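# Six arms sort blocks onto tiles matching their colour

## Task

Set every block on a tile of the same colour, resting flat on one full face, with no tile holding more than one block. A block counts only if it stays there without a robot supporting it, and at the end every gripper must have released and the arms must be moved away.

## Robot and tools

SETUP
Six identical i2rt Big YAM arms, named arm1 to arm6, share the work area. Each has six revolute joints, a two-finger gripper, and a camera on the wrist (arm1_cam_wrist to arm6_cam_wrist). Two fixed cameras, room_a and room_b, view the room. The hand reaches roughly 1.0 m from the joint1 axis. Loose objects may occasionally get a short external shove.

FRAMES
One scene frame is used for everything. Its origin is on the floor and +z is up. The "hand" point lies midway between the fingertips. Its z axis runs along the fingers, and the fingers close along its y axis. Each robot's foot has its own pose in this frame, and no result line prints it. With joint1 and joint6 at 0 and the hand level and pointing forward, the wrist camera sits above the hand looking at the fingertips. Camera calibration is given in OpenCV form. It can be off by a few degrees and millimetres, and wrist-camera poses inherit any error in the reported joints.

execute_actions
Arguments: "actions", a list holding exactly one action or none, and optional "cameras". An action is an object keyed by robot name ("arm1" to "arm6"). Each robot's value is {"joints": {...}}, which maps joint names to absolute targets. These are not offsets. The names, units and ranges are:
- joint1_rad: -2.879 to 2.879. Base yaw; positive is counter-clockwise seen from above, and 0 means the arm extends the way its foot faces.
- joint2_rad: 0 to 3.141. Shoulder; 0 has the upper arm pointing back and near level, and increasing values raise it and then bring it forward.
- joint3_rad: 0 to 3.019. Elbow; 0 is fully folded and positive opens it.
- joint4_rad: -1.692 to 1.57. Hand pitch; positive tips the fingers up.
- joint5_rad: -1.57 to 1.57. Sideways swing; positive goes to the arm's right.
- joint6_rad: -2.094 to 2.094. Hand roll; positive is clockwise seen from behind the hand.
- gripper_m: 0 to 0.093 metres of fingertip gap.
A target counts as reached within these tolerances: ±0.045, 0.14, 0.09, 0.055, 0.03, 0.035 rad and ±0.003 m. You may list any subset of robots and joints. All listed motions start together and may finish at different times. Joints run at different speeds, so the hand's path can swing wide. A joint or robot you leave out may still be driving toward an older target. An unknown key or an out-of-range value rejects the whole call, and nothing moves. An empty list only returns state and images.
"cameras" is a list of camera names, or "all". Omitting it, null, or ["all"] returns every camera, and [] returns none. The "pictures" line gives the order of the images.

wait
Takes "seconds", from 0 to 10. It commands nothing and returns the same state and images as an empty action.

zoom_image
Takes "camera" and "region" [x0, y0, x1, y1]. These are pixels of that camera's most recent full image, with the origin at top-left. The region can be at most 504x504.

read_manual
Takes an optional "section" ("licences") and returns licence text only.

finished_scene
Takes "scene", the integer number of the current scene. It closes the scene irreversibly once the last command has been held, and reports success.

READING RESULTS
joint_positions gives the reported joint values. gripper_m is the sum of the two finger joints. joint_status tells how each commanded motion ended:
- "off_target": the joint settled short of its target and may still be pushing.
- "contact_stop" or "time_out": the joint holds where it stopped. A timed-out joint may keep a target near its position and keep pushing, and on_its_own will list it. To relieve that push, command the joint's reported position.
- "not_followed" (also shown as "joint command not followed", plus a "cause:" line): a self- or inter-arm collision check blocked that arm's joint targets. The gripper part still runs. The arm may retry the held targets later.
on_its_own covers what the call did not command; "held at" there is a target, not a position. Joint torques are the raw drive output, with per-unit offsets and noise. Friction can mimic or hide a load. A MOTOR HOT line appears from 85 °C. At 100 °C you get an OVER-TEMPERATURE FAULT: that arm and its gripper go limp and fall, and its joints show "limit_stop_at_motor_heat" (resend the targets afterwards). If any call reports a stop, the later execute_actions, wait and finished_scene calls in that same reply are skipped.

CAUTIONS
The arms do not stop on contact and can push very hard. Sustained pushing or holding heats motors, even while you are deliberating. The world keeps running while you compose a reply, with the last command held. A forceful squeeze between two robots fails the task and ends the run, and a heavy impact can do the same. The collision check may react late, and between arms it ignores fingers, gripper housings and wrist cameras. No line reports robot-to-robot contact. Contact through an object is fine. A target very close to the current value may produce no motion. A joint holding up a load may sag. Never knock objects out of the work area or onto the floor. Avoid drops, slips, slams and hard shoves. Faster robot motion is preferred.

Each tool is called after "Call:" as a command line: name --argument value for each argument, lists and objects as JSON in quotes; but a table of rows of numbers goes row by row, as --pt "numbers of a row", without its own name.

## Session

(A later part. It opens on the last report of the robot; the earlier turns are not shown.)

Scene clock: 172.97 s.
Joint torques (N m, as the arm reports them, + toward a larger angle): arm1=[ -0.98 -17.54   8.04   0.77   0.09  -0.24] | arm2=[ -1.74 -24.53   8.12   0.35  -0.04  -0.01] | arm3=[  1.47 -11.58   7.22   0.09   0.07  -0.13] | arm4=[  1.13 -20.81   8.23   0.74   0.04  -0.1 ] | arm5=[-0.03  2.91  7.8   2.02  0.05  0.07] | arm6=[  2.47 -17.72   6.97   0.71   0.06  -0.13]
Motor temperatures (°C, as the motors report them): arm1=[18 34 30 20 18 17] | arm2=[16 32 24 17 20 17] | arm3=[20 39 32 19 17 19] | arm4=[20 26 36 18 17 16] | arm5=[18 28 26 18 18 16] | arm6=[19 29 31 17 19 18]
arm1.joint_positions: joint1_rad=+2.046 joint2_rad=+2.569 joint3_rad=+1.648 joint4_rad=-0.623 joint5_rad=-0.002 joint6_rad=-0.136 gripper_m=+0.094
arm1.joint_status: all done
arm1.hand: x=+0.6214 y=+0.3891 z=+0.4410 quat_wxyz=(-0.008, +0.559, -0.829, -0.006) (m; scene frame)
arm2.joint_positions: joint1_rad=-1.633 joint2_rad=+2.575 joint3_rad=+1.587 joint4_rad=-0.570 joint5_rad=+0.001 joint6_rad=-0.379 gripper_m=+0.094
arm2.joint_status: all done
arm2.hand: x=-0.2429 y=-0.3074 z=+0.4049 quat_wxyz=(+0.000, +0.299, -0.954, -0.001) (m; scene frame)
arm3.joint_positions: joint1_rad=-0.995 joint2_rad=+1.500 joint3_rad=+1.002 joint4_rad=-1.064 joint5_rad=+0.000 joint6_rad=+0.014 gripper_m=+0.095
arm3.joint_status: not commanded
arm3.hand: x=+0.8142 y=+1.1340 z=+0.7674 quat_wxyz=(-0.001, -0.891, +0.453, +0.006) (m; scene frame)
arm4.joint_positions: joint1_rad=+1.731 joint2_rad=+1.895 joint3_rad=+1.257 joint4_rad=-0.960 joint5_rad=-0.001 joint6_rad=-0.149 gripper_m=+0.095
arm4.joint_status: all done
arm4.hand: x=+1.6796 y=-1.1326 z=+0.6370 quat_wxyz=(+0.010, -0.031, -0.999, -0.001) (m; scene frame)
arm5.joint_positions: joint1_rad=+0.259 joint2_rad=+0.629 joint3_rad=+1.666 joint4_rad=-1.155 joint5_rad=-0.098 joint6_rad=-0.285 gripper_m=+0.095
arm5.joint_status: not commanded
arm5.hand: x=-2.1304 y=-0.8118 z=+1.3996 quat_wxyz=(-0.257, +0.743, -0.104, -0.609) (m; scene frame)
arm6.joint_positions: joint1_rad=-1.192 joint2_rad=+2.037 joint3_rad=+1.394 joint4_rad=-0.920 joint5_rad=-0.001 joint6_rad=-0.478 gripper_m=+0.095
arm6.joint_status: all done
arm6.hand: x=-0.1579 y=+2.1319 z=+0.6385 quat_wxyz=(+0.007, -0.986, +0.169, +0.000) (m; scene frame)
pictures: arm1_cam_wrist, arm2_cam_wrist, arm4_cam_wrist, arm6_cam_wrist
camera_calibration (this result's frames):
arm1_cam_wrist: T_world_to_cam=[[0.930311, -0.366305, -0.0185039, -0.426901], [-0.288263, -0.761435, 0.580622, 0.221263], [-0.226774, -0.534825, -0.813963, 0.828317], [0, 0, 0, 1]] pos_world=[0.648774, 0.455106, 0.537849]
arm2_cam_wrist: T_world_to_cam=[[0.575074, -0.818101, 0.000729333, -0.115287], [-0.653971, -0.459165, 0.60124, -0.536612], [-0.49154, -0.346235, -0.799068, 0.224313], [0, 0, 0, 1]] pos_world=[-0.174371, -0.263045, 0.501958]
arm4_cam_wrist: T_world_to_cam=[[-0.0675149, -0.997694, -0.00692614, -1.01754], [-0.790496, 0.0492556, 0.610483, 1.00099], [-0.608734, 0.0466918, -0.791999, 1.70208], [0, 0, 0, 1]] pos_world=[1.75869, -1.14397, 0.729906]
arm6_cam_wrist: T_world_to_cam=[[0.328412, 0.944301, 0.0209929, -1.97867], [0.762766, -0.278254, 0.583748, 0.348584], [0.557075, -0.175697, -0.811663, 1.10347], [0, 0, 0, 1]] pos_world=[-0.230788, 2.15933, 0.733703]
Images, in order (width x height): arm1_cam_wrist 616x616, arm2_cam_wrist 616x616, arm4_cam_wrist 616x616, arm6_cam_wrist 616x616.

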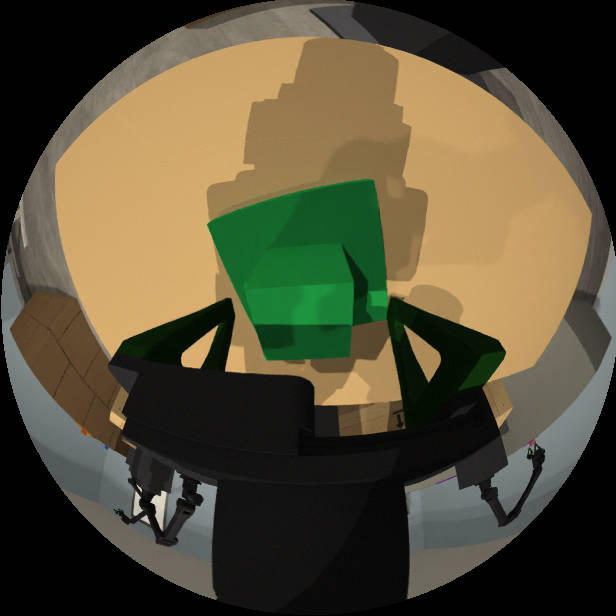

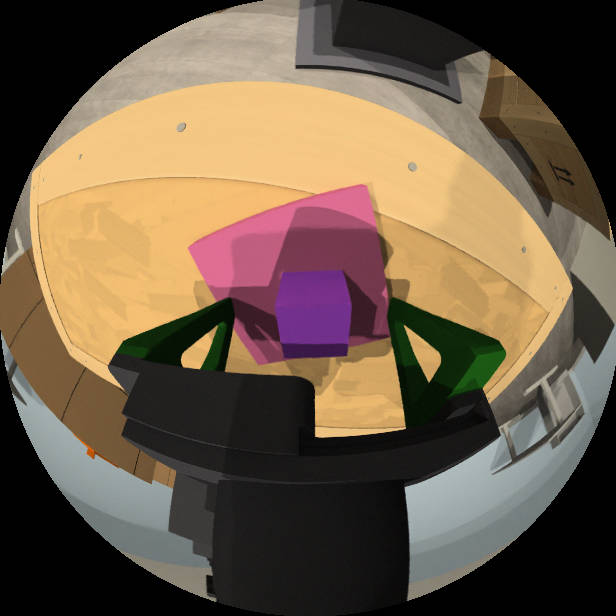

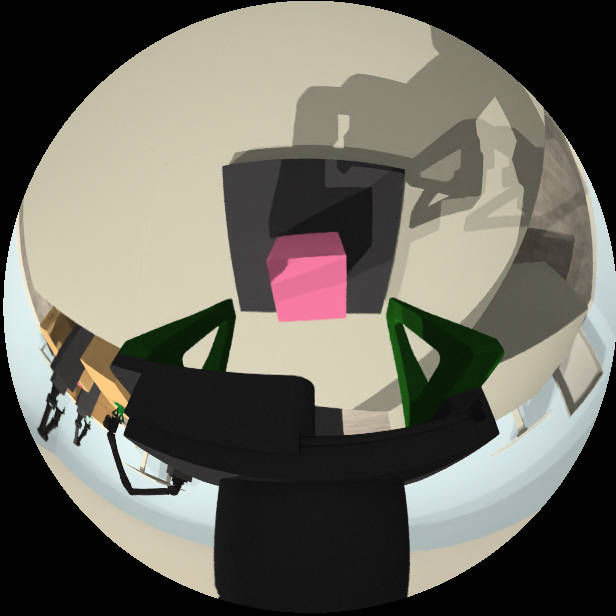

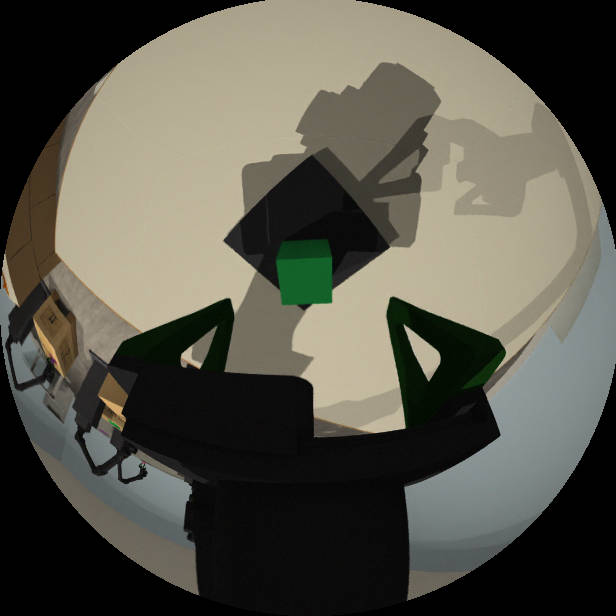

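Call:
execute_actions --actions '[{"arm1":{"joints":{"joint2_rad":2.62,"joint4_rad":-0.59}},"arm2":{"joints":{"joint2_rad":2.575,"gripper_m":0.015}},"arm4":{"joints":{"joint2_rad":1.965,"joint4_rad":-0.85}},"arm6":{"joints":{"joint2_rad":2.135,"joint4_rad":-0.815}}}]' --cameras '["arm1_cam_wrist","arm2_cam_wrist","arm4_cam_wrist","arm6_cam_wrist"]'

Scene clock: 191.80 s.
Joint torques (N m, as the arm reports them, + toward a larger angle): arm1=[ -0.94 -17.32   7.84   0.9    0.09  -0.25] | arm2=[ -1.72 -23.9    8.05   0.39  -0.06   0.01] | arm3=[  1.73 -11.6    7.27   0.16   0.09  -0.1 ] | arm4=[  1.23 -19.8    7.95   0.84   0.04  -0.11] | arm5=[-0.06  2.88  7.8   2.01  0.05  0.07] | arm6=[  2.56 -17.72   6.5    0.69   0.07  -0.13]
Motor temperatures (°C, as the motors report them): arm1=[18 34 30 20 18 17] | arm2=[16 32 24 17 20 17] | arm3=[20 38 32 19 17 19] | arm4=[20 27 36 18 17 16] | arm5=[18 27 26 18 18 16] | arm6=[19 30 31 17 19 18]
arm1.joint_positions: joint1_rad=+2.046 joint2_rad=+2.594 joint3_rad=+1.648 joint4_rad=-0.607 joint5_rad=-0.002 joint6_rad=-0.136 gripper_m=+0.094
arm1.joint_status: all done
arm1.hand: x=+0.6180 y=+0.3833 z=+0.4259 quat_wxyz=(-0.003, +0.559, -0.829, -0.004) (m; scene frame)
arm2.joint_positions: joint1_rad=-1.633 joint2_rad=+2.575 joint3_rad=+1.587 joint4_rad=-0.570 joint5_rad=+0.001 joint6_rad=-0.380 gripper_m=+0.031
arm2.joint_status: gripper_m off_target (ended at +0.031, target +0.015); the others done
arm2.hand: x=-0.2429 y=-0.3074 z=+0.4049 quat_wxyz=(+0.000, +0.300, -0.954, -0.001) (m; scene frame)
arm3.joint_positions: joint1_rad=-0.995 joint2_rad=+1.500 joint3_rad=+1.002 joint4_rad=-1.064 joint5_rad=+0.000 joint6_rad=+0.014 gripper_m=+0.095
arm3.joint_status: not commanded
arm3.hand: x=+0.8142 y=+1.1340 z=+0.7674 quat_wxyz=(-0.001, -0.891, +0.453, +0.006) (m; scene frame)
arm4.joint_positions: joint1_rad=+1.731 joint2_rad=+1.962 joint3_rad=+1.257 joint4_rad=-0.865 joint5_rad=-0.001 joint6_rad=-0.149 gripper_m=+0.095
arm4.joint_status: all done
arm4.hand: x=+1.6926 y=-1.1354 z=+0.6038 quat_wxyz=(-0.004, -0.031, -1.000, +0.001) (m; scene frame)
arm5.joint_positions: joint1_rad=+0.259 joint2_rad=+0.629 joint3_rad=+1.666 joint4_rad=-1.155 joint5_rad=-0.098 joint6_rad=-0.285 gripper_m=+0.095
arm5.joint_status: not commanded
arm5.hand: x=-2.1304 y=-0.8118 z=+1.3996 quat_wxyz=(-0.257, +0.743, -0.104, -0.609) (m; scene frame)
arm6.joint_positions: joint1_rad=-1.192 joint2_rad=+2.125 joint3_rad=+1.394 joint4_rad=-0.829 joint5_rad=-0.001 joint6_rad=-0.478 gripper_m=+0.095
arm6.joint_status: all done
arm6.hand: x=-0.1613 y=+2.1365 z=+0.5914 quat_wxyz=(+0.008, -0.986, +0.168, +0.001) (m; scene frame)
pictures: arm1_cam_wrist, arm2_cam_wrist, arm4_cam_wrist, arm6_cam_wrist
camera_calibration (this result's frames):
arm1_cam_wrist: T_world_to_cam=[[0.930228, -0.366445, -0.0198709, -0.425501], [-0.285482, -0.756601, 0.588264, 0.217856], [-0.230601, -0.541547, -0.808425, 0.814705], [0, 0, 0, 1]] pos_world=[0.645878, 0.450108, 0.522015]
arm2_cam_wrist: T_world_to_cam=[[0.575386, -0.817881, 0.000729868, -0.115144], [-0.653796, -0.459415, 0.601239, -0.536646], [-0.491407, -0.346422, -0.799069, 0.224288], [0, 0, 0, 1]] pos_world=[-0.174388, -0.263018, 0.501958]
arm4_cam_wrist: T_world_to_cam=[[-0.0673073, -0.997728, -0.00293326, -1.02257], [-0.806823, 0.0526988, 0.588438, 1.07659], [-0.586946, 0.0419728, -0.808537, 1.65157], [0, 0, 0, 1]] pos_world=[1.76917, -1.1463, 0.698848]
arm6_cam_wrist: T_world_to_cam=[[0.327701, 0.944512, 0.0225881, -1.98235], [0.764354, -0.279095, 0.581265, 0.383485], [0.555316, -0.173216, -0.8134, 1.06339], [0, 0, 0, 1]] pos_world=[-0.234018, 2.16358, 0.686832]
Images, in order (width x height): arm1_cam_wrist 616x616, arm2_cam_wrist 616x616, arm4_cam_wrist 616x616, arm6_cam_wrist 616x616.

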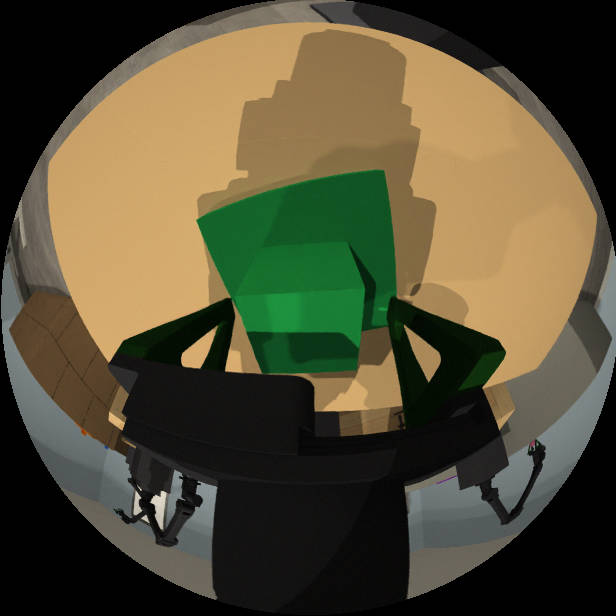

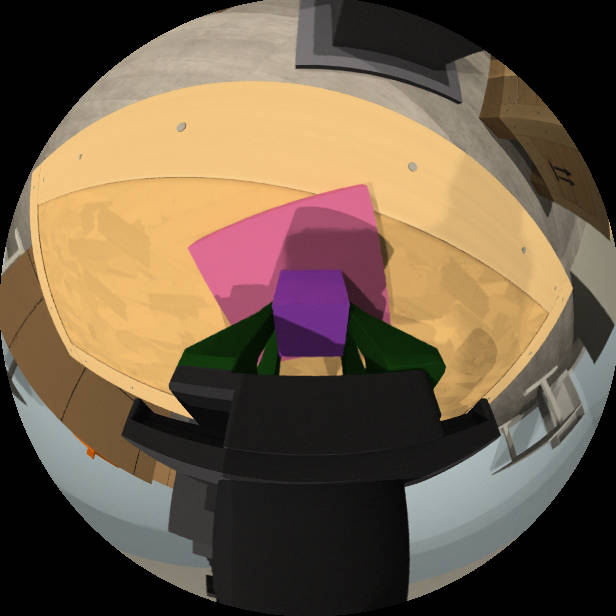

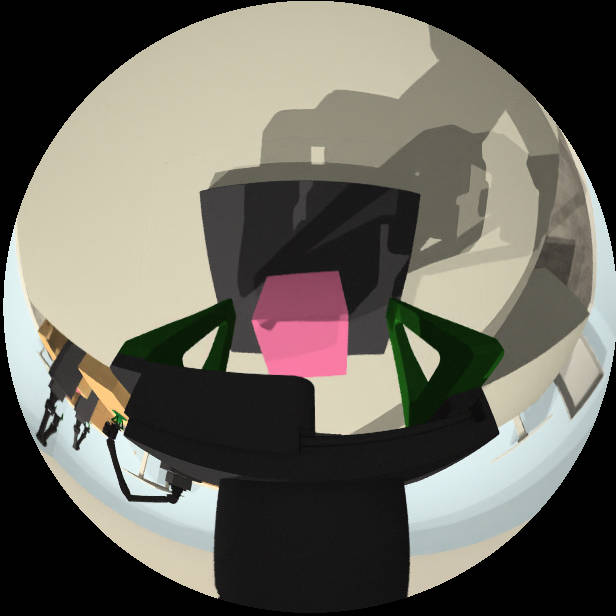

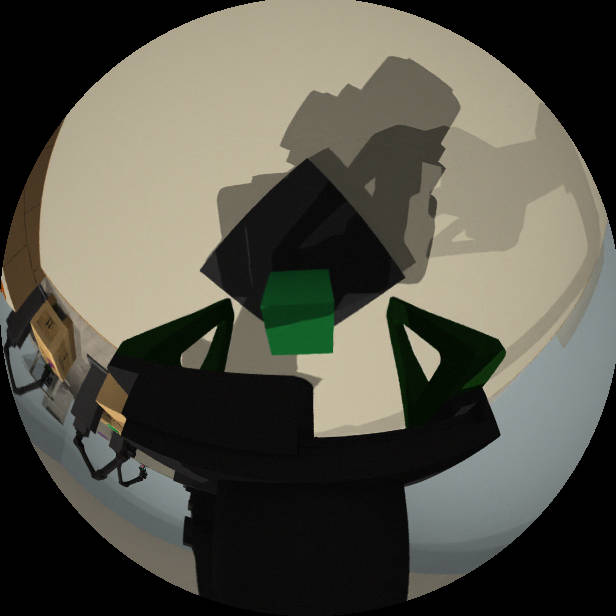

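Call:
execute_actions --actions '[{"arm1":{"joints":{"joint2_rad":2.594,"gripper_m":0.03}},"arm2":{"joints":{"joint2_rad":2.48,"joint4_rad":-0.66}},"arm4":{"joints":{"joint3_rad":1.215}},"arm6":{"joints":{"joint2_rad":2.175,"joint4_rad":-0.79}}}]' --cameras '["arm4_cam_wrist","arm6_cam_wrist"]'

Scene clock: 207.30 s.
Joint torques (N m, as the arm reports them, + toward a larger angle): arm1=[ -0.97 -19.15   7.82   0.87   0.07  -0.24] | arm2=[ -1.67 -23.76   8.93  -0.21  -0.04   0.01] | arm3=[  1.48 -11.52   7.22   0.1    0.06  -0.13] | arm4=[  1.07 -19.41   6.21   0.61  -0.14  -0.08] | arm5=[-0.05  2.87  7.8   2.02  0.06  0.07] | arm6=[  2.52 -16.59   6.33   0.71   0.06  -0.13]
Motor temperatures (°C, as the motors report them): arm1=[18 33 30 20 18 17] | arm2=[16 32 24 17 20 17] | arm3=[20 38 32 19 17 19] | arm4=[20 27 36 18 17 16] | arm5=[18 27 26 18 18 16] | arm6=[19 30 30 17 19 18]
arm1.joint_positions: joint1_rad=+2.046 joint2_rad=+2.594 joint3_rad=+1.648 joint4_rad=-0.606 joint5_rad=-0.001 joint6_rad=-0.136 gripper_m=+0.048
arm1.joint_status: gripper_m off_target (ended at +0.048, target +0.030); the others done
arm1.hand: x=+0.6182 y=+0.3833 z=+0.4259 quat_wxyz=(-0.004, +0.560, -0.829, -0.004) (m; scene frame)
arm2.joint_positions: joint1_rad=-1.633 joint2_rad=+2.478 joint3_rad=+1.587 joint4_rad=-0.652 joint5_rad=+0.001 joint6_rad=-0.380 gripper_m=+0.031
arm2.joint_status: all done
arm2.hand: x=-0.2246 y=-0.3034 z=+0.4606 quat_wxyz=(-0.008, +0.299, -0.954, -0.001) (m; scene frame)
arm3.joint_positions: joint1_rad=-0.995 joint2_rad=+1.500 joint3_rad=+1.002 joint4_rad=-1.064 joint5_rad=+0.000 joint6_rad=+0.014 gripper_m=+0.095
arm3.joint_status: not commanded
arm3.hand: x=+0.8142 y=+1.1340 z=+0.7674 quat_wxyz=(-0.001, -0.891, +0.453, +0.006) (m; scene frame)
arm4.joint_positions: joint1_rad=+1.732 joint2_rad=+1.960 joint3_rad=+1.219 joint4_rad=-0.861 joint5_rad=+0.002 joint6_rad=-0.150 gripper_m=+0.095
arm4.joint_status: all done
arm4.hand: x=+1.6758 y=-1.1319 z=+0.5940 quat_wxyz=(+0.012, -0.030, -0.999, +0.000) (m; scene frame)
arm5.joint_positions: joint1_rad=+0.259 joint2_rad=+0.629 joint3_rad=+1.666 joint4_rad=-1.155 joint5_rad=-0.098 joint6_rad=-0.285 gripper_m=+0.095
arm5.joint_status: not commanded
arm5.hand: x=-2.1304 y=-0.8118 z=+1.3996 quat_wxyz=(-0.257, +0.743, -0.104, -0.609) (m; scene frame)
arm6.joint_positions: joint1_rad=-1.192 joint2_rad=+2.148 joint3_rad=+1.394 joint4_rad=-0.805 joint5_rad=-0.001 joint6_rad=-0.478 gripper_m=+0.095
arm6.joint_status: all done
arm6.hand: x=-0.1618 y=+2.1371 z=+0.5786 quat_wxyz=(+0.008, -0.986, +0.168, +0.001) (m; scene frame)
pictures: arm4_cam_wrist, arm6_cam_wrist
camera_calibration (this result's frames):
arm4_cam_wrist: T_world_to_cam=[[-0.0648001, -0.997892, -0.00367216, -1.02418], [-0.788086, 0.0489179, 0.613618, 1.01793], [-0.612145, 0.0426565, -0.789594, 1.66538], [0, 0, 0, 1]] pos_world=[1.75531, -1.14286, 0.686595]
arm6_cam_wrist: T_world_to_cam=[[0.327703, 0.944502, 0.0229423, -1.98275], [0.76466, -0.279411, 0.580711, 0.392484], [0.554893, -0.172758, -0.813786, 1.05249], [0, 0, 0, 1]] pos_world=[-0.234383, 2.1642, 0.674074]
Images, in order (width x height): arm4_cam_wrist 616x616, arm6_cam_wrist 616x616.

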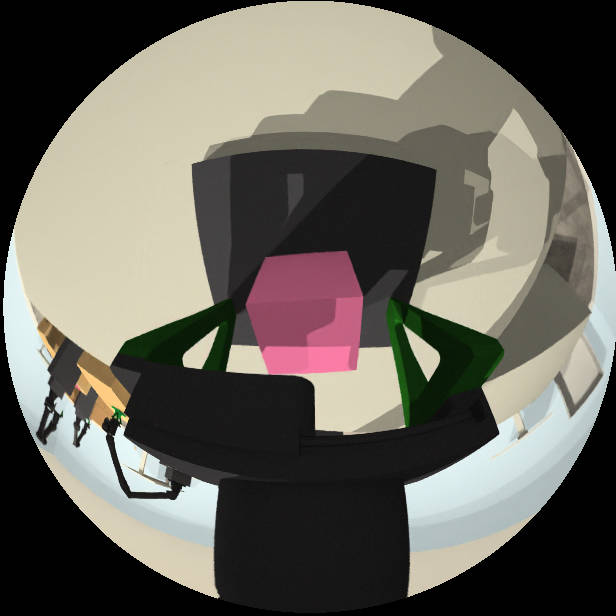

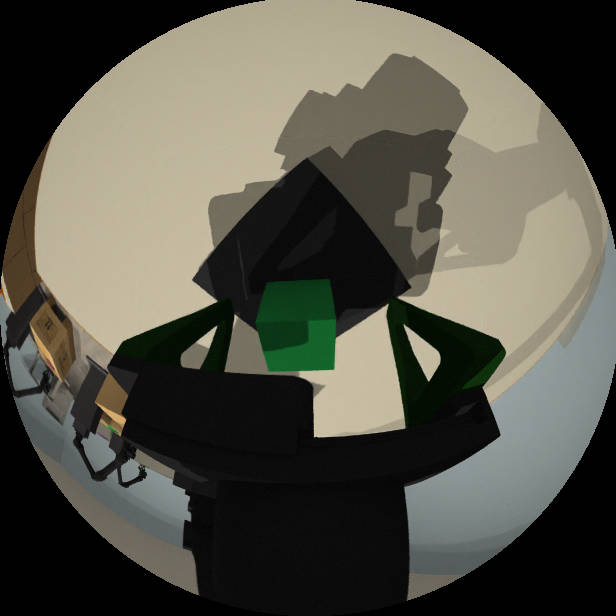

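Call:
execute_actions --actions '[{"arm1":{"joints":{"joint2_rad":2.5,"joint3_rad":2.01,"joint4_rad":-1.05}},"arm2":{"joints":{"joint1_rad":-1.89,"joint6_rad":-0.58}},"arm4":{"joints":{"gripper_m":0.025}},"arm6":{"joints":{"joint2_rad":2.148,"gripper_m":0.015}}}]' --cameras '["arm2_cam_wrist","arm6_cam_wrist","arm1_cam_wrist"]'

Scene clock: 223.63 s.
Joint torques (N m, as the arm reports them, + toward a larger angle): arm1=[ -0.99 -21.05  11.28  -0.52   0.07  -0.24] | arm2=[ -2.1  -24.02   8.92  -0.18  -0.11   0.  ] | arm3=[  1.33 -11.43   7.27   0.1    0.06  -0.15] | arm4=[  1.06 -19.41   6.22   0.59  -0.13  -0.09] | arm5=[-0.02  2.9   7.81  2.02  0.05  0.07] | arm6=[  2.46 -18.63   6.34   0.69   0.06  -0.12]
Motor temperatures (°C, as the motors report them): arm1=[18 34 31 20 18 17] | arm2=[16 32 24 17 20 17] | arm3=[20 38 32 19 17 19] | arm4=[20 27 35 18 17 16] | arm5=[18 27 26 18 18 16] | arm6=[19 30 30 17 19 18]
arm1.joint_positions: joint1_rad=+2.046 joint2_rad=+2.499 joint3_rad=+1.977 joint4_rad=-1.036 joint5_rad=-0.001 joint6_rad=-0.136 gripper_m=+0.048
arm1.joint_status: all done
arm1.hand: x=+0.6647 y=+0.4640 z=+0.5784 quat_wxyz=(-0.002, +0.560, -0.829, -0.003) (m; scene frame)
arm2.joint_positions: joint1_rad=-1.889 joint2_rad=+2.478 joint3_rad=+1.587 joint4_rad=-0.652 joint5_rad=+0.001 joint6_rad=-0.569 gripper_m=+0.031
arm2.joint_status: all done
arm2.hand: x=-0.2091 y=-0.4582 z=+0.4603 quat_wxyz=(-0.007, +0.267, -0.964, +0.003) (m; scene frame)
arm3.joint_positions: joint1_rad=-0.995 joint2_rad=+1.500 joint3_rad=+1.002 joint4_rad=-1.064 joint5_rad=+0.000 joint6_rad=+0.014 gripper_m=+0.095
arm3.joint_status: not commanded
arm3.hand: x=+0.8142 y=+1.1340 z=+0.7674 quat_wxyz=(-0.001, -0.891, +0.453, +0.006) (m; scene frame)
arm4.joint_positions: joint1_rad=+1.732 joint2_rad=+1.960 joint3_rad=+1.219 joint4_rad=-0.861 joint5_rad=+0.002 joint6_rad=-0.150 gripper_m=+0.042
arm4.joint_status: gripper_m off_target (ended at +0.042, target +0.025)
arm4.hand: x=+1.6756 y=-1.1318 z=+0.5939 quat_wxyz=(+0.012, -0.030, -0.999, +0.000) (m; scene frame)
arm5.joint_positions: joint1_rad=+0.259 joint2_rad=+0.629 joint3_rad=+1.666 joint4_rad=-1.155 joint5_rad=-0.098 joint6_rad=-0.285 gripper_m=+0.095
arm5.joint_status: not commanded
arm5.hand: x=-2.1304 y=-0.8118 z=+1.3996 quat_wxyz=(-0.257, +0.743, -0.104, -0.609) (m; scene frame)
arm6.joint_positions: joint1_rad=-1.192 joint2_rad=+2.148 joint3_rad=+1.394 joint4_rad=-0.805 joint5_rad=-0.001 joint6_rad=-0.479 gripper_m=+0.038
arm6.joint_status: gripper_m off_target (ended at +0.038, target +0.015); the others done
arm6.hand: x=-0.1617 y=+2.1372 z=+0.5786 quat_wxyz=(+0.008, -0.986, +0.168, +0.001) (m; scene frame)
pictures: arm1_cam_wrist, arm2_cam_wrist, arm6_cam_wrist
camera_calibration (this result's frames):
arm1_cam_wrist: T_world_to_cam=[[0.930484, -0.365806, -0.0196574, -0.436873], [-0.284182, -0.754642, 0.591402, 0.198901], [-0.231173, -0.544703, -0.806137, 0.993018], [0, 0, 0, 1]] pos_world=[0.692585, 0.531188, 0.674291]
arm2_cam_wrist: T_world_to_cam=[[0.519424, -0.854423, 0.0126816, -0.291847], [-0.692519, -0.412212, 0.59203, -0.599356], [-0.500616, -0.316297, -0.805816, 0.24791], [0, 0, 0, 1]] pos_world=[-0.139365, -0.418009, 0.558307]
arm6_cam_wrist: T_world_to_cam=[[0.32698, 0.944744, 0.0232839, -1.98364], [0.764702, -0.278983, 0.580861, 0.391464], [0.55526, -0.172125, -0.81367, 1.05111], [0, 0, 0, 1]] pos_world=[-0.234383, 2.16417, 0.67406]
Images, in order (width x height): arm1_cam_wrist 616x616, arm2_cam_wrist 616x616, arm6_cam_wrist 616x616.

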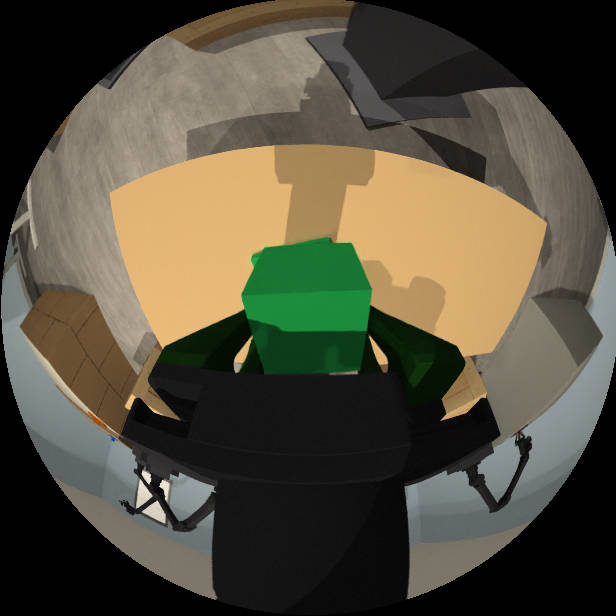

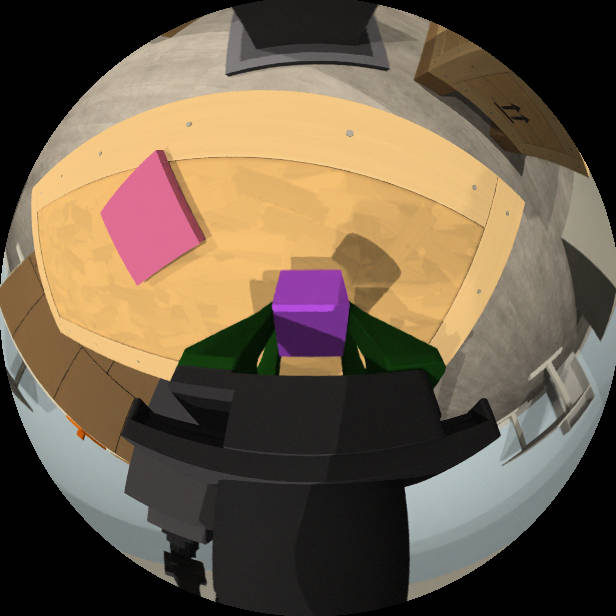

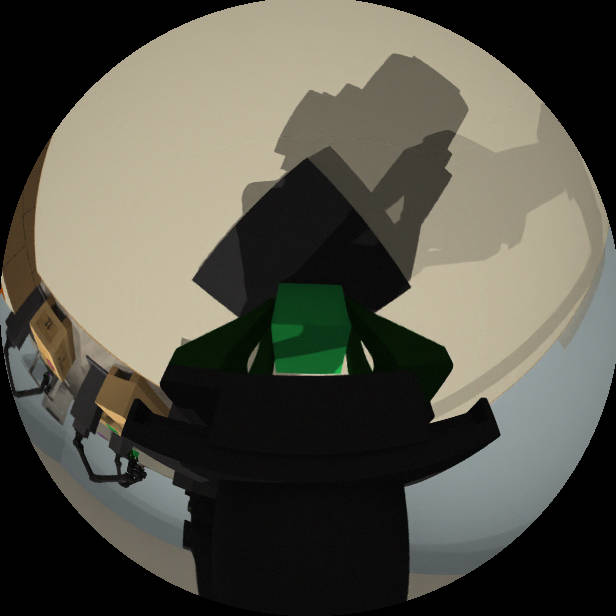

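Call:
execute_actions --actions '[{"arm1":{"joints":{"joint1_rad":0.26,"joint6_rad":0}},"arm2":{"joints":{"joint2_rad":2.565,"joint4_rad":-0.565}},"arm4":{"joints":{"joint2_rad":1.7,"joint4_rad":-1.09}},"arm6":{"joints":{"joint2_rad":1.93,"joint4_rad":-1.03}}}]' --cameras '["arm2_cam_wrist","room_b","arm1_cam_wrist"]'

Scene clock: 245.40 s.
Joint torques (N m, as the arm reports them, + toward a larger angle): arm1=[  0.46 -21.35  10.02  -0.43  -0.05   0.02] | arm2=[ -2.23 -24.96   8.14   0.53  -0.08  -0.02] | arm3=[  1.26 -11.59   7.23   0.07   0.09  -0.1 ] | arm4=[  1.12 -16.61   8.87  -0.21  -0.13  -0.08] | arm5=[-0.03  2.88  7.8   2.02  0.05  0.07] | arm6=[  2.55 -15.62   7.8   -0.38   0.06  -0.12]
Motor temperatures (°C, as the motors report them): arm1=[18 36 33 20 18 17] | arm2=[16 32 24 17 20 17] | arm3=[20 37 32 19 17 19] | arm4=[20 27 34 18 17 16] | arm5=[18 27 26 18 18 16] | arm6=[19 31 30 17 19 18]
arm1.joint_positions: joint1_rad=+0.249 joint2_rad=+2.499 joint3_rad=+1.992 joint4_rad=-1.036 joint5_rad=+0.002 joint6_rad=-0.011 gripper_m=+0.048
arm1.joint_status: all done
arm1.hand: x=+0.8361 y=-0.6233 z=+0.5882 quat_wxyz=(-0.011, -0.359, -0.933, +0.010) (m; scene frame)
arm2.joint_positions: joint1_rad=-1.889 joint2_rad=+2.578 joint3_rad=+1.587 joint4_rad=-0.575 joint5_rad=+0.001 joint6_rad=-0.569 gripper_m=+0.031
arm2.joint_status: all done
arm2.hand: x=-0.2303 y=-0.4576 z=+0.4031 quat_wxyz=(+0.004, +0.268, -0.963, -0.001) (m; scene frame)
arm3.joint_positions: joint1_rad=-0.995 joint2_rad=+1.500 joint3_rad=+1.002 joint4_rad=-1.064 joint5_rad=+0.000 joint6_rad=+0.014 gripper_m=+0.095
arm3.joint_status: not commanded
arm3.hand: x=+0.8142 y=+1.1340 z=+0.7674 quat_wxyz=(-0.001, -0.891, +0.453, +0.006) (m; scene frame)
arm4.joint_positions: joint1_rad=+1.732 joint2_rad=+1.694 joint3_rad=+1.202 joint4_rad=-1.077 joint5_rad=+0.002 joint6_rad=-0.150 gripper_m=+0.042
arm4.joint_status: all done
arm4.hand: x=+1.6458 y=-1.1251 z=+0.7136 quat_wxyz=(-0.004, -0.030, -1.000, +0.003) (m; scene frame)
arm5.joint_positions: joint1_rad=+0.259 joint2_rad=+0.629 joint3_rad=+1.666 joint4_rad=-1.155 joint5_rad=-0.098 joint6_rad=-0.285 gripper_m=+0.095
arm5.joint_status: not commanded
arm5.hand: x=-2.1304 y=-0.8118 z=+1.3996 quat_wxyz=(-0.257, +0.743, -0.104, -0.609) (m; scene frame)
arm6.joint_positions: joint1_rad=-1.192 joint2_rad=+1.910 joint3_rad=+1.391 joint4_rad=-1.016 joint5_rad=-0.001 joint6_rad=-0.479 gripper_m=+0.038
arm6.joint_status: all done
arm6.hand: x=-0.1530 y=+2.1256 z=+0.7052 quat_wxyz=(+0.016, -0.986, +0.168, +0.011) (m; scene frame)
pictures: arm1_cam_wrist, arm2_cam_wrist, room_b
camera_calibration (this result's frames):
arm1_cam_wrist: T_world_to_cam=[[-0.663677, -0.747991, -0.00654078, 0.0929908], [-0.614887, 0.540555, 0.574208, 0.515254], [-0.425967, 0.38511, -0.818683, 1.19815], [0, 0, 0, 1]] pos_world=[0.888912, -0.670388, 0.685653]
arm2_cam_wrist: T_world_to_cam=[[0.519903, -0.854225, -0.00015539, -0.274275], [-0.678172, -0.412863, 0.607969, -0.583314], [-0.519407, -0.31598, -0.793961, 0.182507], [0, 0, 0, 1]] pos_world=[-0.158196, -0.417454, 0.499497]
Images, in order (width x height): arm1_cam_wrist 616x616, arm2_cam_wrist 616x616, room_b 672x504.

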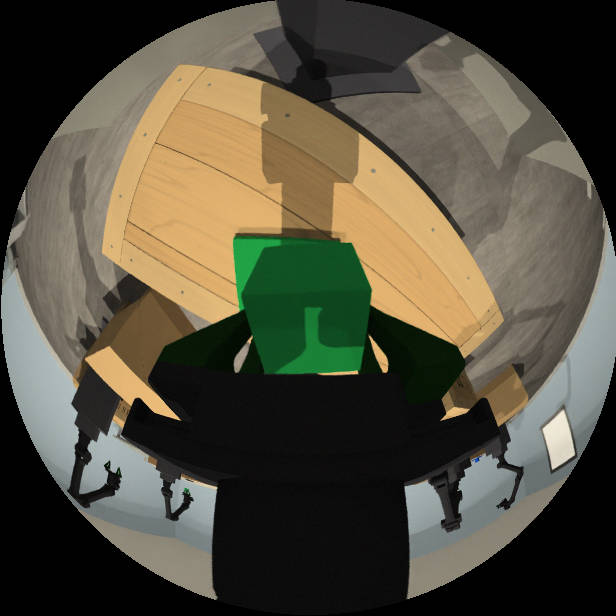

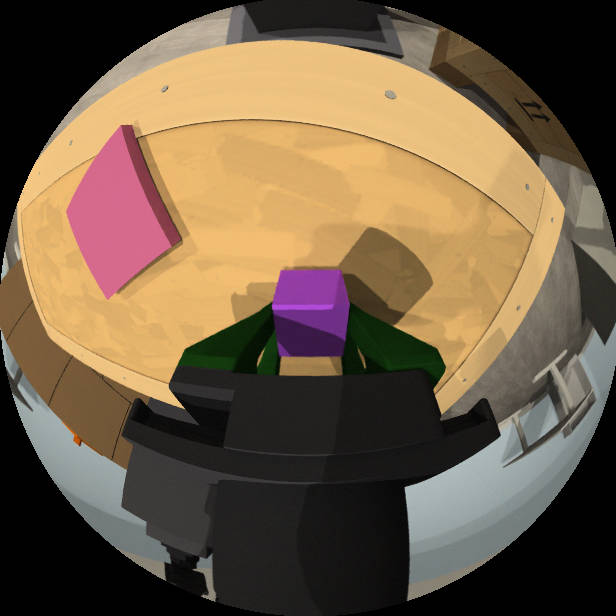

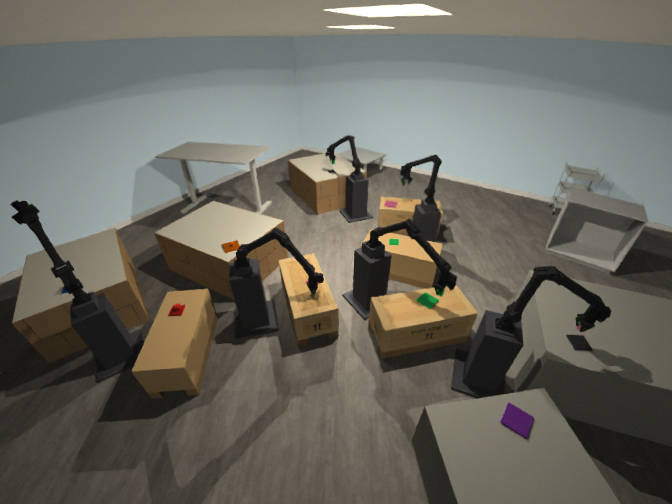

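Call:
execute_actions --actions '[{"arm1":{"joints":{"joint1_rad":0.29,"joint2_rad":2.515,"joint3_rad":1.655,"joint4_rad":-0.685}},"arm2":{"joints":{"joint2_rad":2.62}},"arm4":{"joints":{"joint1_rad":-1.3,"joint6_rad":0}},"arm6":{"joints":{"joint1_rad":2.065,"joint6_rad":0.22}}}]' --cameras '["arm2_cam_wrist","arm4_cam_wrist","arm6_cam_wrist","arm1_cam_wrist"]'

Scene clock: 265.63 s.
Joint torques (N m, as the arm reports them, + toward a larger angle): arm1=[  0.01 -19.37   6.34   0.86  -0.03   0.02] | arm2=[ -2.32 -21.48   7.69   0.24  -0.12  -0.01] | arm3=[  1.6  -11.79   7.26   0.1    0.06  -0.11] | arm4=[  1.05 -16.88   8.79  -0.23  -0.06   0.08] | arm5=[-0.03  2.89  7.8   2.02  0.06  0.07] | arm6=[  1.74 -15.77   7.79  -0.38   0.1    0.09]
Motor temperatures (°C, as the motors report them): arm1=[18 37 33 20 18 17] | arm2=[16 33 24 17 20 17] | arm3=[20 37 32 19 17 19] | arm4=[20 26 36 18 17 16] | arm5=[18 26 26 18 18 16] | arm6=[19 30 31 17 19 18]
arm1.joint_positions: joint1_rad=+0.285 joint2_rad=+2.515 joint3_rad=+1.652 joint4_rad=-0.701 joint5_rad=+0.002 joint6_rad=-0.011 gripper_m=+0.048
arm1.joint_status: all done
arm1.hand: x=+0.7856 y=-0.5476 z=+0.4777 quat_wxyz=(-0.001, -0.342, -0.940, +0.005) (m; scene frame)
arm2.joint_positions: joint1_rad=-1.889 joint2_rad=+2.598 joint3_rad=+1.589 joint4_rad=-0.570 joint5_rad=+0.002 joint6_rad=-0.569 gripper_m=+0.031
arm2.joint_status: all done
arm2.hand: x=-0.2365 y=-0.4575 z=+0.3924 quat_wxyz=(+0.010, +0.268, -0.963, -0.002) (m; scene frame)
arm3.joint_positions: joint1_rad=-0.995 joint2_rad=+1.500 joint3_rad=+1.002 joint4_rad=-1.064 joint5_rad=+0.000 joint6_rad=+0.014 gripper_m=+0.095
arm3.joint_status: not commanded
arm3.hand: x=+0.8142 y=+1.1340 z=+0.7674 quat_wxyz=(-0.001, -0.891, +0.453, +0.006) (m; scene frame)
arm4.joint_positions: joint1_rad=-1.306 joint2_rad=+1.695 joint3_rad=+1.202 joint4_rad=-1.077 joint5_rad=+0.001 joint6_rad=-0.009 gripper_m=+0.042
arm4.joint_status: all done
arm4.hand: x=+0.7136 y=-0.9744 z=+0.7066 quat_wxyz=(-0.001, -0.999, +0.049, -0.003) (m; scene frame)
arm5.joint_positions: joint1_rad=+0.259 joint2_rad=+0.629 joint3_rad=+1.666 joint4_rad=-1.155 joint5_rad=-0.098 joint6_rad=-0.285 gripper_m=+0.095
arm5.joint_status: not commanded
arm5.hand: x=-2.1304 y=-0.8118 z=+1.3996 quat_wxyz=(-0.257, +0.743, -0.104, -0.609) (m; scene frame)
arm6.joint_positions: joint1_rad=+2.074 joint2_rad=+1.912 joint3_rad=+1.391 joint4_rad=-1.016 joint5_rad=-0.001 joint6_rad=+0.208 gripper_m=+0.038
arm6.joint_status: all done
arm6.hand: x=+0.6494 y=+1.3701 z=+0.7047 quat_wxyz=(-0.019, -0.435, -0.900, -0.002) (m; scene frame)
pictures: arm1_cam_wrist, arm2_cam_wrist, arm4_cam_wrist, arm6_cam_wrist
camera_calibration (this result's frames):
arm1_cam_wrist: T_world_to_cam=[[-0.636662, -0.771104, -0.00773987, 0.0821376], [-0.624523, 0.509697, 0.591761, 0.488982], [-0.452365, 0.381585, -0.806076, 1.06979], [0, 0, 0, 1]] pos_world=[0.841609, -0.594111, 0.573606]
arm2_cam_wrist: T_world_to_cam=[[0.519865, -0.854221, -0.00687793, -0.268289], [-0.670223, -0.412852, 0.616729, -0.582566], [-0.529662, -0.316006, -0.787146, 0.16566], [0, 0, 0, 1]] pos_world=[-0.163231, -0.417342, 0.487838]
arm4_cam_wrist: T_world_to_cam=[[0.103346, 0.994615, -0.00782231, 0.895544], [0.796557, -0.078052, 0.599504, -1.06166], [0.595665, -0.0681874, -0.800333, 0.196256], [0, 0, 0, 1]] pos_world=[0.636217, -0.960203, 0.800543]
arm6_cam_wrist: T_world_to_cam=[[-0.780855, -0.624579, -0.0129101, 1.36796], [-0.523459, 0.642875, 0.559198, -0.927213], [-0.340963, 0.44341, -0.828934, 0.320727], [0, 0, 0, 1]] pos_world=[0.69218, 1.30827, 0.802017]
Images, in order (width x height): arm1_cam_wrist 616x616, arm2_cam_wrist 616x616, arm4_cam_wrist 616x616, arm6_cam_wrist 616x616.

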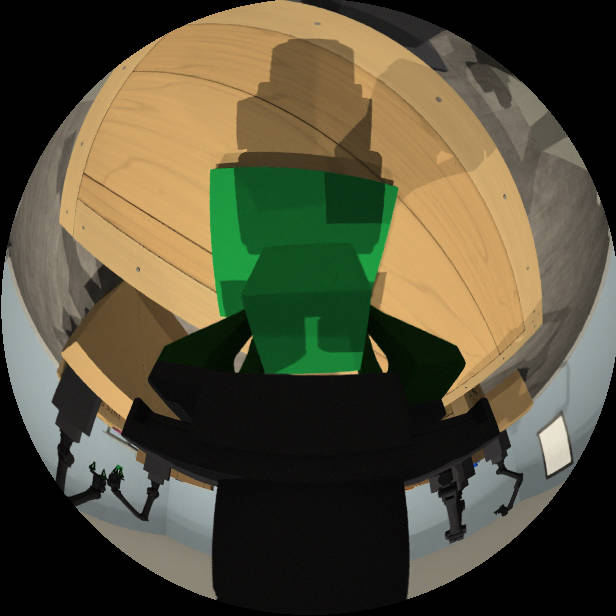

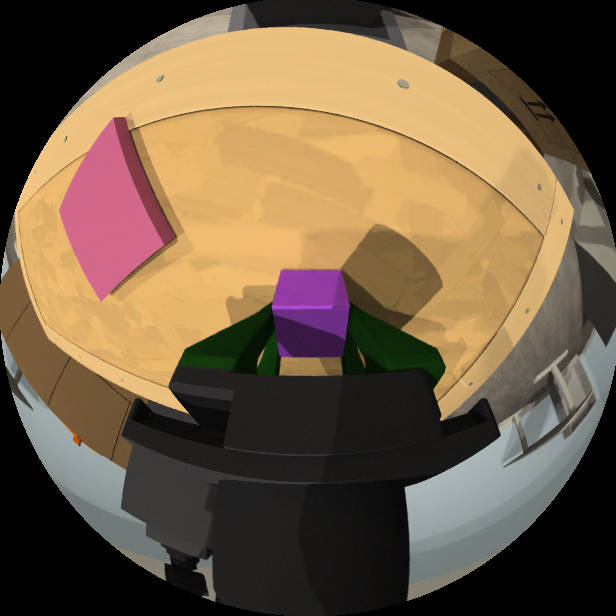

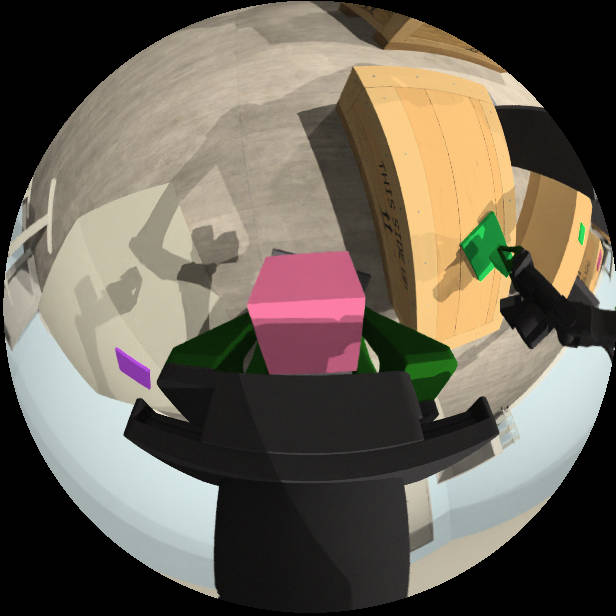

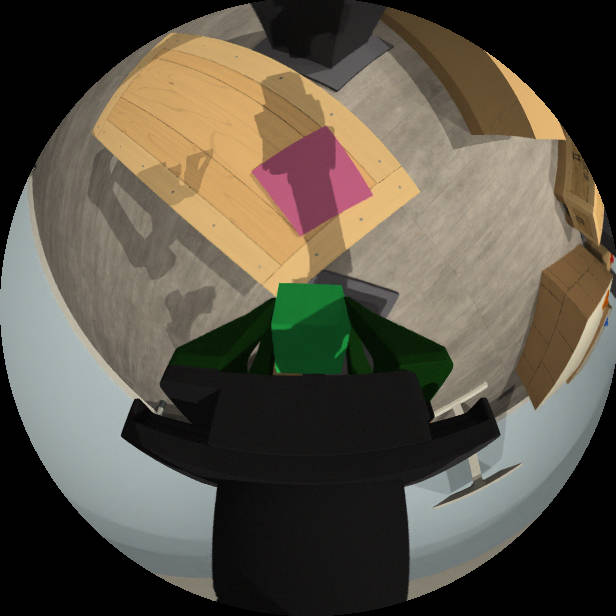

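Call:
execute_actions --actions '[{"arm1":{"joints":{"joint1_rad":0.31,"joint2_rad":2.595,"joint3_rad":1.72,"joint4_rad":-0.66}},"arm2":{"joints":{"joint2_rad":2.635}},"arm3":{"joints":{"joint1_rad":-1.5}},"arm4":{"joints":{"joint1_rad":-1.65,"joint2_rad":2.43,"joint3_rad":1.87,"joint4_rad":-0.97,"joint6_rad":-0.86}},"arm6":{"joints":{"joint1_rad":2.05,"joint2_rad":2.48,"joint3_rad":1.665,"joint4_rad":-0.71}}}]' --cameras '["arm4_cam_wrist","arm6_cam_wrist","arm1_cam_wrist","room_b"]'

Scene clock: 306.03 s.
Joint torques (N m, as the arm reports them, + toward a larger angle): arm1=[  0.51 -18.88   9.08   0.66  -0.03   0.03] | arm2=[ -2.29 -20.37   7.68   0.28  -0.1    0.01] | arm3=[  0.63 -11.8    7.2    0.05   0.06  -0.12] | arm4=[ -0.36 -28.24  10.1    0.2   -0.18  -0.08] | arm5=[-0.03  2.9   7.79  2.03  0.05  0.07] | arm6=[  1.8  -21.81   6.87   0.53   0.1    0.08]
Motor temperatures (°C, as the motors report them): arm1=[18 36 30 20 18 17] | arm2=[16 32 23 17 20 17] | arm3=[20 36 32 19 17 19] | arm4=[20 27 38 18 17 16] | arm5=[18 26 26 18 18 16] | arm6=[19 30 31 17 19 18]
arm1.joint_positions: joint1_rad=+0.298 joint2_rad=+2.585 joint3_rad=+1.681 joint4_rad=-0.673 joint5_rad=+0.002 joint6_rad=-0.011 gripper_m=+0.048
arm1.joint_status: all done
arm1.hand: x=+0.7871 y=-0.5387 z=+0.4430 quat_wxyz=(+0.005, -0.336, -0.942, +0.003) (m; scene frame)
arm2.joint_positions: joint1_rad=-1.889 joint2_rad=+2.598 joint3_rad=+1.589 joint4_rad=-0.570 joint5_rad=+0.002 joint6_rad=-0.569 gripper_m=+0.031
arm2.joint_status: all done
arm2.hand: x=-0.2367 y=-0.4575 z=+0.3922 quat_wxyz=(+0.010, +0.268, -0.963, -0.002) (m; scene frame)
arm3.joint_positions: joint1_rad=-1.500 joint2_rad=+1.500 joint3_rad=+1.002 joint4_rad=-1.064 joint5_rad=+0.000 joint6_rad=+0.013 gripper_m=+0.095
arm3.joint_status: all done
arm3.hand: x=+0.9994 y=+1.2102 z=+0.7661 quat_wxyz=(+0.000, -0.750, +0.661, +0.004) (m; scene frame)
arm4.joint_positions: joint1_rad=-1.646 joint2_rad=+2.443 joint3_rad=+1.835 joint4_rad=-0.974 joint5_rad=+0.002 joint6_rad=-0.848 gripper_m=+0.042
arm4.joint_status: all done
arm4.hand: x=+0.5845 y=-0.7377 z=+0.4918 quat_wxyz=(-0.005, -0.980, -0.199, -0.007) (m; scene frame)
arm5.joint_positions: joint1_rad=+0.259 joint2_rad=+0.629 joint3_rad=+1.666 joint4_rad=-1.155 joint5_rad=-0.098 joint6_rad=-0.285 gripper_m=+0.095
arm5.joint_status: not commanded
arm5.hand: x=-2.1304 y=-0.8118 z=+1.3996 quat_wxyz=(-0.257, +0.743, -0.104, -0.609) (m; scene frame)
arm6.joint_positions: joint1_rad=+2.057 joint2_rad=+2.487 joint3_rad=+1.649 joint4_rad=-0.720 joint5_rad=-0.001 joint6_rad=+0.209 gripper_m=+0.038
arm6.joint_status: all done
arm6.hand: x=+0.6989 y=+1.3197 z=+0.4531 quat_wxyz=(-0.008, -0.443, -0.897, -0.005) (m; scene frame)
pictures: arm1_cam_wrist, arm4_cam_wrist, arm6_cam_wrist, room_b
camera_calibration (this result's frames):
arm1_cam_wrist: T_world_to_cam=[[-0.626766, -0.779166, -0.00800401, 0.0776435], [-0.624873, 0.496462, 0.602544, 0.494327], [-0.465509, 0.382656, -0.798045, 1.04642], [0, 0, 0, 1]] pos_world=[0.844674, -0.585336, 0.537859]
arm4_cam_wrist: T_world_to_cam=[[-0.385412, 0.922561, -0.0183983, 0.909459], [0.73047, 0.317224, 0.604799, -0.483952], [0.563801, 0.219657, -0.796165, 0.346305], [0, 0, 0, 1]] pos_world=[0.508781, -0.761579, 0.585143]
arm6_cam_wrist: T_world_to_cam=[[-0.791469, -0.611148, -0.00864377, 1.35962], [-0.503398, 0.643777, 0.576317, -0.751188], [-0.34665, 0.460488, -0.817181, 0.127487], [0, 0, 0, 1]] pos_world=[0.742143, 1.25582, 0.548855]
Images, in order (width x height): arm1_cam_wrist 616x616, arm4_cam_wrist 616x616, arm6_cam_wrist 616x616, room_b 672x504.

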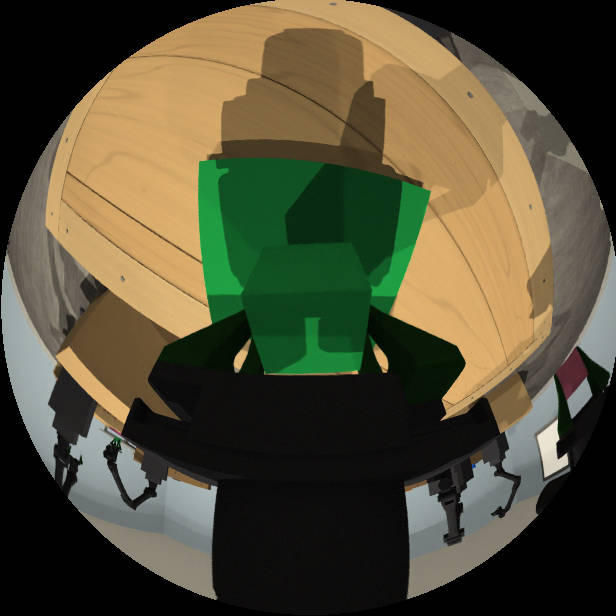

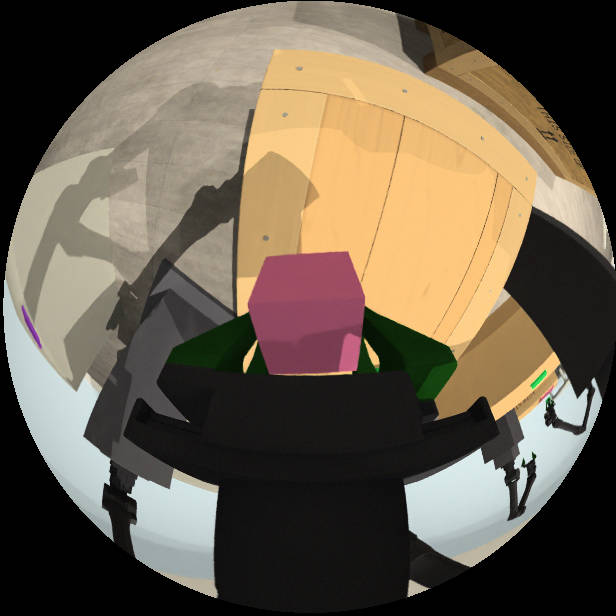

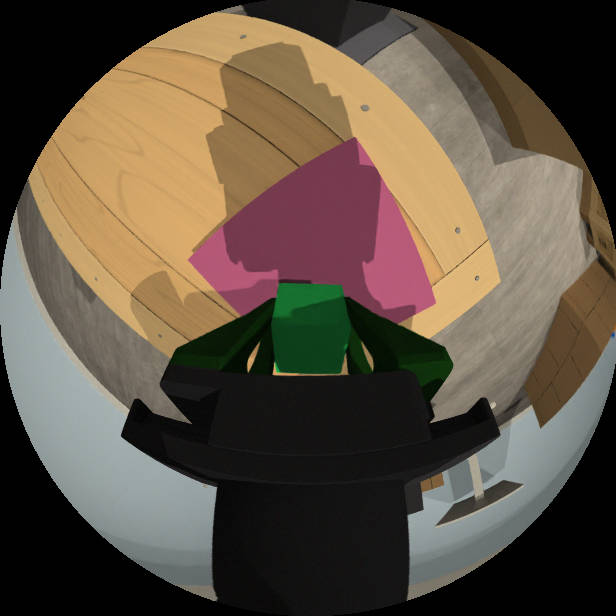

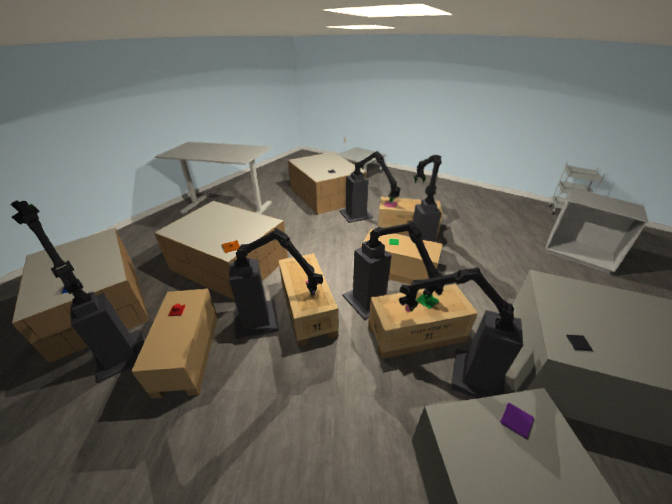

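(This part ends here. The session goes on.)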